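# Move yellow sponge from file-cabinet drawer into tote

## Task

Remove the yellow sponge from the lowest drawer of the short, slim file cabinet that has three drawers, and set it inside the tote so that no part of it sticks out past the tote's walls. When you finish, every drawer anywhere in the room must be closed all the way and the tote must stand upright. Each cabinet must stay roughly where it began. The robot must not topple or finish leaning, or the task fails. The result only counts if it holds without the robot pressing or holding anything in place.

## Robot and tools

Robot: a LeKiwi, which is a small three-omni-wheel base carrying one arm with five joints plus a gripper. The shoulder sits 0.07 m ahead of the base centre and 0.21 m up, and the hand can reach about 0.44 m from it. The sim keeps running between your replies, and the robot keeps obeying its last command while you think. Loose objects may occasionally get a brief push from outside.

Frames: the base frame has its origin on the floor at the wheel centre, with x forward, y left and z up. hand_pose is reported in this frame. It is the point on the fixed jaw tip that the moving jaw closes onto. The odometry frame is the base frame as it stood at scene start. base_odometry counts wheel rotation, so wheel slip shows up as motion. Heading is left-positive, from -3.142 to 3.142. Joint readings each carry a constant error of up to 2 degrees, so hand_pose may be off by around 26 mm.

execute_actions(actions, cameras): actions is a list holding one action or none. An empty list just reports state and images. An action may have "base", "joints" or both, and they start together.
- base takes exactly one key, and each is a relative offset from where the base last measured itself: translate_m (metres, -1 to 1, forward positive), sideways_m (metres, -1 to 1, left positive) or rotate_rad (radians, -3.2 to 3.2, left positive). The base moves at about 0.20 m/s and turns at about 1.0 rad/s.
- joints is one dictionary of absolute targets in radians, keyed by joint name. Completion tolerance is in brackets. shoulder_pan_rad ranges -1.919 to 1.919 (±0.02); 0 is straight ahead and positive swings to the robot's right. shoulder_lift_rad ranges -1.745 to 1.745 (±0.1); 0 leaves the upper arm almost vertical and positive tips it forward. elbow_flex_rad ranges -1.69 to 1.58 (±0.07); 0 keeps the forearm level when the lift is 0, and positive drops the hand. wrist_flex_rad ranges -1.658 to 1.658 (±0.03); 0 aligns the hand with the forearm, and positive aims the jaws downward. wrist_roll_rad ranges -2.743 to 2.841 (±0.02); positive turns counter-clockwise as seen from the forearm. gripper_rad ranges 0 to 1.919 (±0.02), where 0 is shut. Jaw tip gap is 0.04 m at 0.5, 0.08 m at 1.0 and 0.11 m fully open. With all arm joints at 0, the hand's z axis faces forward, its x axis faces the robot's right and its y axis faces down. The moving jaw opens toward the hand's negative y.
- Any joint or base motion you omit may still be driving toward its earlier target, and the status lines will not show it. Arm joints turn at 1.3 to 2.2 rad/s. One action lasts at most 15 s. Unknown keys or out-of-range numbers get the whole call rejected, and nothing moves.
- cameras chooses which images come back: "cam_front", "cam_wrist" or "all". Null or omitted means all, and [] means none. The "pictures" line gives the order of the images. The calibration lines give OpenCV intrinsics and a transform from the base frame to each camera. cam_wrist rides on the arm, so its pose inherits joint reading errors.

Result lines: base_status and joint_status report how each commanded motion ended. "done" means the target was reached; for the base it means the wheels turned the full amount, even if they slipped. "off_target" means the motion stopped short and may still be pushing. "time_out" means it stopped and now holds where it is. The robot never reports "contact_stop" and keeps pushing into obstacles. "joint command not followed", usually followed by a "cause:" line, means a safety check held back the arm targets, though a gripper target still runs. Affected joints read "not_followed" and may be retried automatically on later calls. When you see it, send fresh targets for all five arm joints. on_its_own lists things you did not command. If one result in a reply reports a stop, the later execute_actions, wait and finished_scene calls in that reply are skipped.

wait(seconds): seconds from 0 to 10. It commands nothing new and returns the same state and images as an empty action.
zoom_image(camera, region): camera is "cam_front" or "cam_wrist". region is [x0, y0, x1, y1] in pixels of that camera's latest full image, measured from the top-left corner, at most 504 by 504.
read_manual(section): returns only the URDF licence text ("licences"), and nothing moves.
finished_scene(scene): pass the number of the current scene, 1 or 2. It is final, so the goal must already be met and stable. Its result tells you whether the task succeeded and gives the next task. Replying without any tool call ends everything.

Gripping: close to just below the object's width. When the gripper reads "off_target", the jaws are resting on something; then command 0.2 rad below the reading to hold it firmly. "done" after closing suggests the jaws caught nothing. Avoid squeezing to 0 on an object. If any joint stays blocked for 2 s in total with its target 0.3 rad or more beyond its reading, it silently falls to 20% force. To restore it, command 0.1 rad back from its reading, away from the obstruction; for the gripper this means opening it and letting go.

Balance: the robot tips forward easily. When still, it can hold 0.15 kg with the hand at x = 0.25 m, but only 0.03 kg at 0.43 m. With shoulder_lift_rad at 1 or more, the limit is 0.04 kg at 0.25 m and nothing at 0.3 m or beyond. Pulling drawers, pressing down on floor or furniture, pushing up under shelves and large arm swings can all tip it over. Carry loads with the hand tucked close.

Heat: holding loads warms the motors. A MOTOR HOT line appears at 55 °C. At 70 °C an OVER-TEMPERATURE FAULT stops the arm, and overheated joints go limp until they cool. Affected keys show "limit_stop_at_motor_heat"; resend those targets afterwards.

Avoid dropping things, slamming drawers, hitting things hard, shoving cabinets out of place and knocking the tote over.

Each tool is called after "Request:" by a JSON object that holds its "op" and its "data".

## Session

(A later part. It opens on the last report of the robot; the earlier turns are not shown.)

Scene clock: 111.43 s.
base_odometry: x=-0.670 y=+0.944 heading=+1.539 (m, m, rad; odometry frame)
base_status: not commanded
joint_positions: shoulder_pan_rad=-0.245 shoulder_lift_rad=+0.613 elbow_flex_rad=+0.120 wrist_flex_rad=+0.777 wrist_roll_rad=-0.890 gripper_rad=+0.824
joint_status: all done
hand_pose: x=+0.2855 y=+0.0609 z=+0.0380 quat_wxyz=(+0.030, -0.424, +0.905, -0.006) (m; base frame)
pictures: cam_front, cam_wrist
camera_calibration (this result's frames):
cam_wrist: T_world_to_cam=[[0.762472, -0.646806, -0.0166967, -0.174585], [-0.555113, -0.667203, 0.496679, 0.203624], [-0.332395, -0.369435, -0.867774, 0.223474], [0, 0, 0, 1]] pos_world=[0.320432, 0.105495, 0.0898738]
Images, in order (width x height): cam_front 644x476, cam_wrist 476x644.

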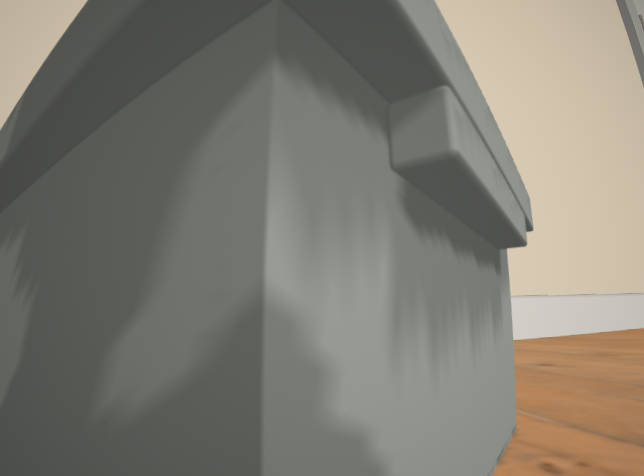

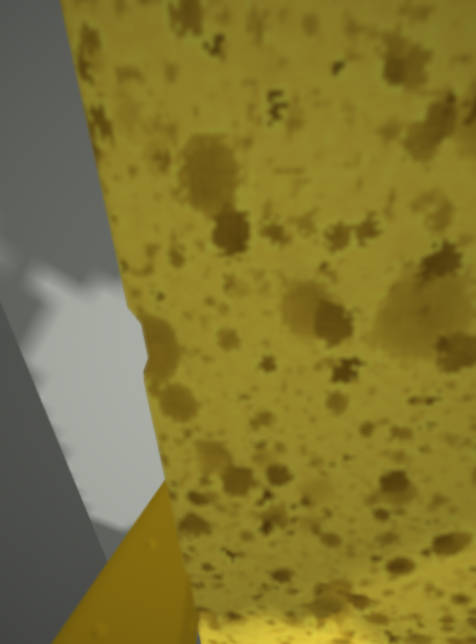

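Request:
{"op": "execute_actions", "data": {"actions": [{"joints":{"gripper_rad":1.15}}], "cameras": []}}

Request:
{"op": "execute_actions", "data": {"actions": [{"joints":{"shoulder_lift_rad":0.05,"elbow_flex_rad":-0.3,"wrist_flex_rad":1.65}}]}}

Scene clock: 115.10 s.
base_odometry: x=-0.670 y=+0.944 heading=+1.539 (m, m, rad; odometry frame)
base_status: not commanded
joint_positions: shoulder_pan_rad=-0.245 shoulder_lift_rad=+0.613 elbow_flex_rad=+0.120 wrist_flex_rad=+0.777 wrist_roll_rad=-0.890 gripper_rad=+1.136
joint_status: all done
hand_pose: x=+0.2855 y=+0.0609 z=+0.0380 quat_wxyz=(+0.030, -0.424, +0.905, -0.006) (m; base frame)
pictures: none
No camera images: the call's "cameras" was empty. Leave "cameras" out to get every camera's image.

Scene clock: 116.37 s.
base_odometry: x=-0.670 y=+0.944 heading=+1.539 (m, m, rad; odometry frame)
base_status: not commanded
joint_positions: shoulder_pan_rad=-0.245 shoulder_lift_rad=+0.099 elbow_flex_rad=-0.268 wrist_flex_rad=+1.645 wrist_roll_rad=-0.890 gripper_rad=+1.137
joint_status: all done
hand_pose: x=+0.2710 y=+0.0573 z=+0.1857 quat_wxyz=(+0.047, -0.424, +0.904, -0.009) (m; base frame)
pictures: cam_front, cam_wrist
camera_calibration (this result's frames):
cam_wrist: T_world_to_cam=[[0.762696, -0.64675, 0.00297636, -0.167145], [-0.570984, -0.671172, 0.472764, 0.128773], [-0.303762, -0.362275, -0.881184, 0.339849], [0, 0, 0, 1]] pos_world=[0.304242, 0.101446, 0.239088]
Images, in order (width x height): cam_front 644x476, cam_wrist 476x644.

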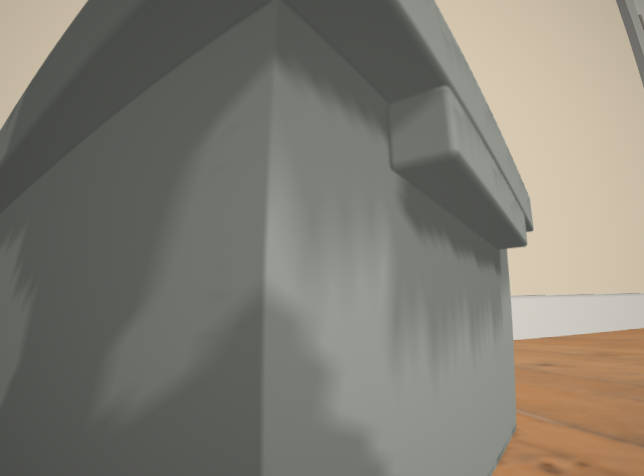

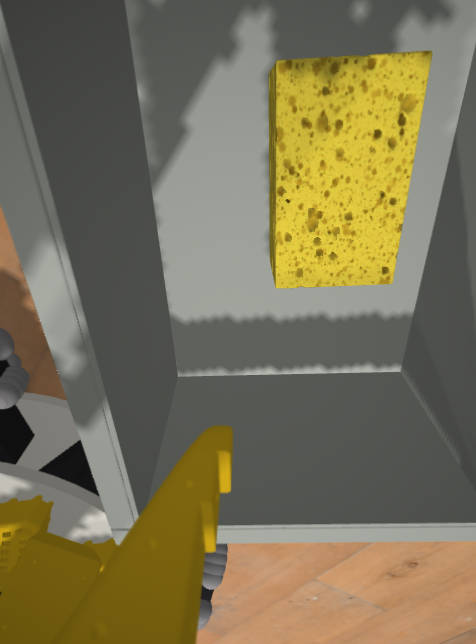

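Request:
{"op": "finished_scene", "data": {"scene": 2}}

The scene is finished: the task was done.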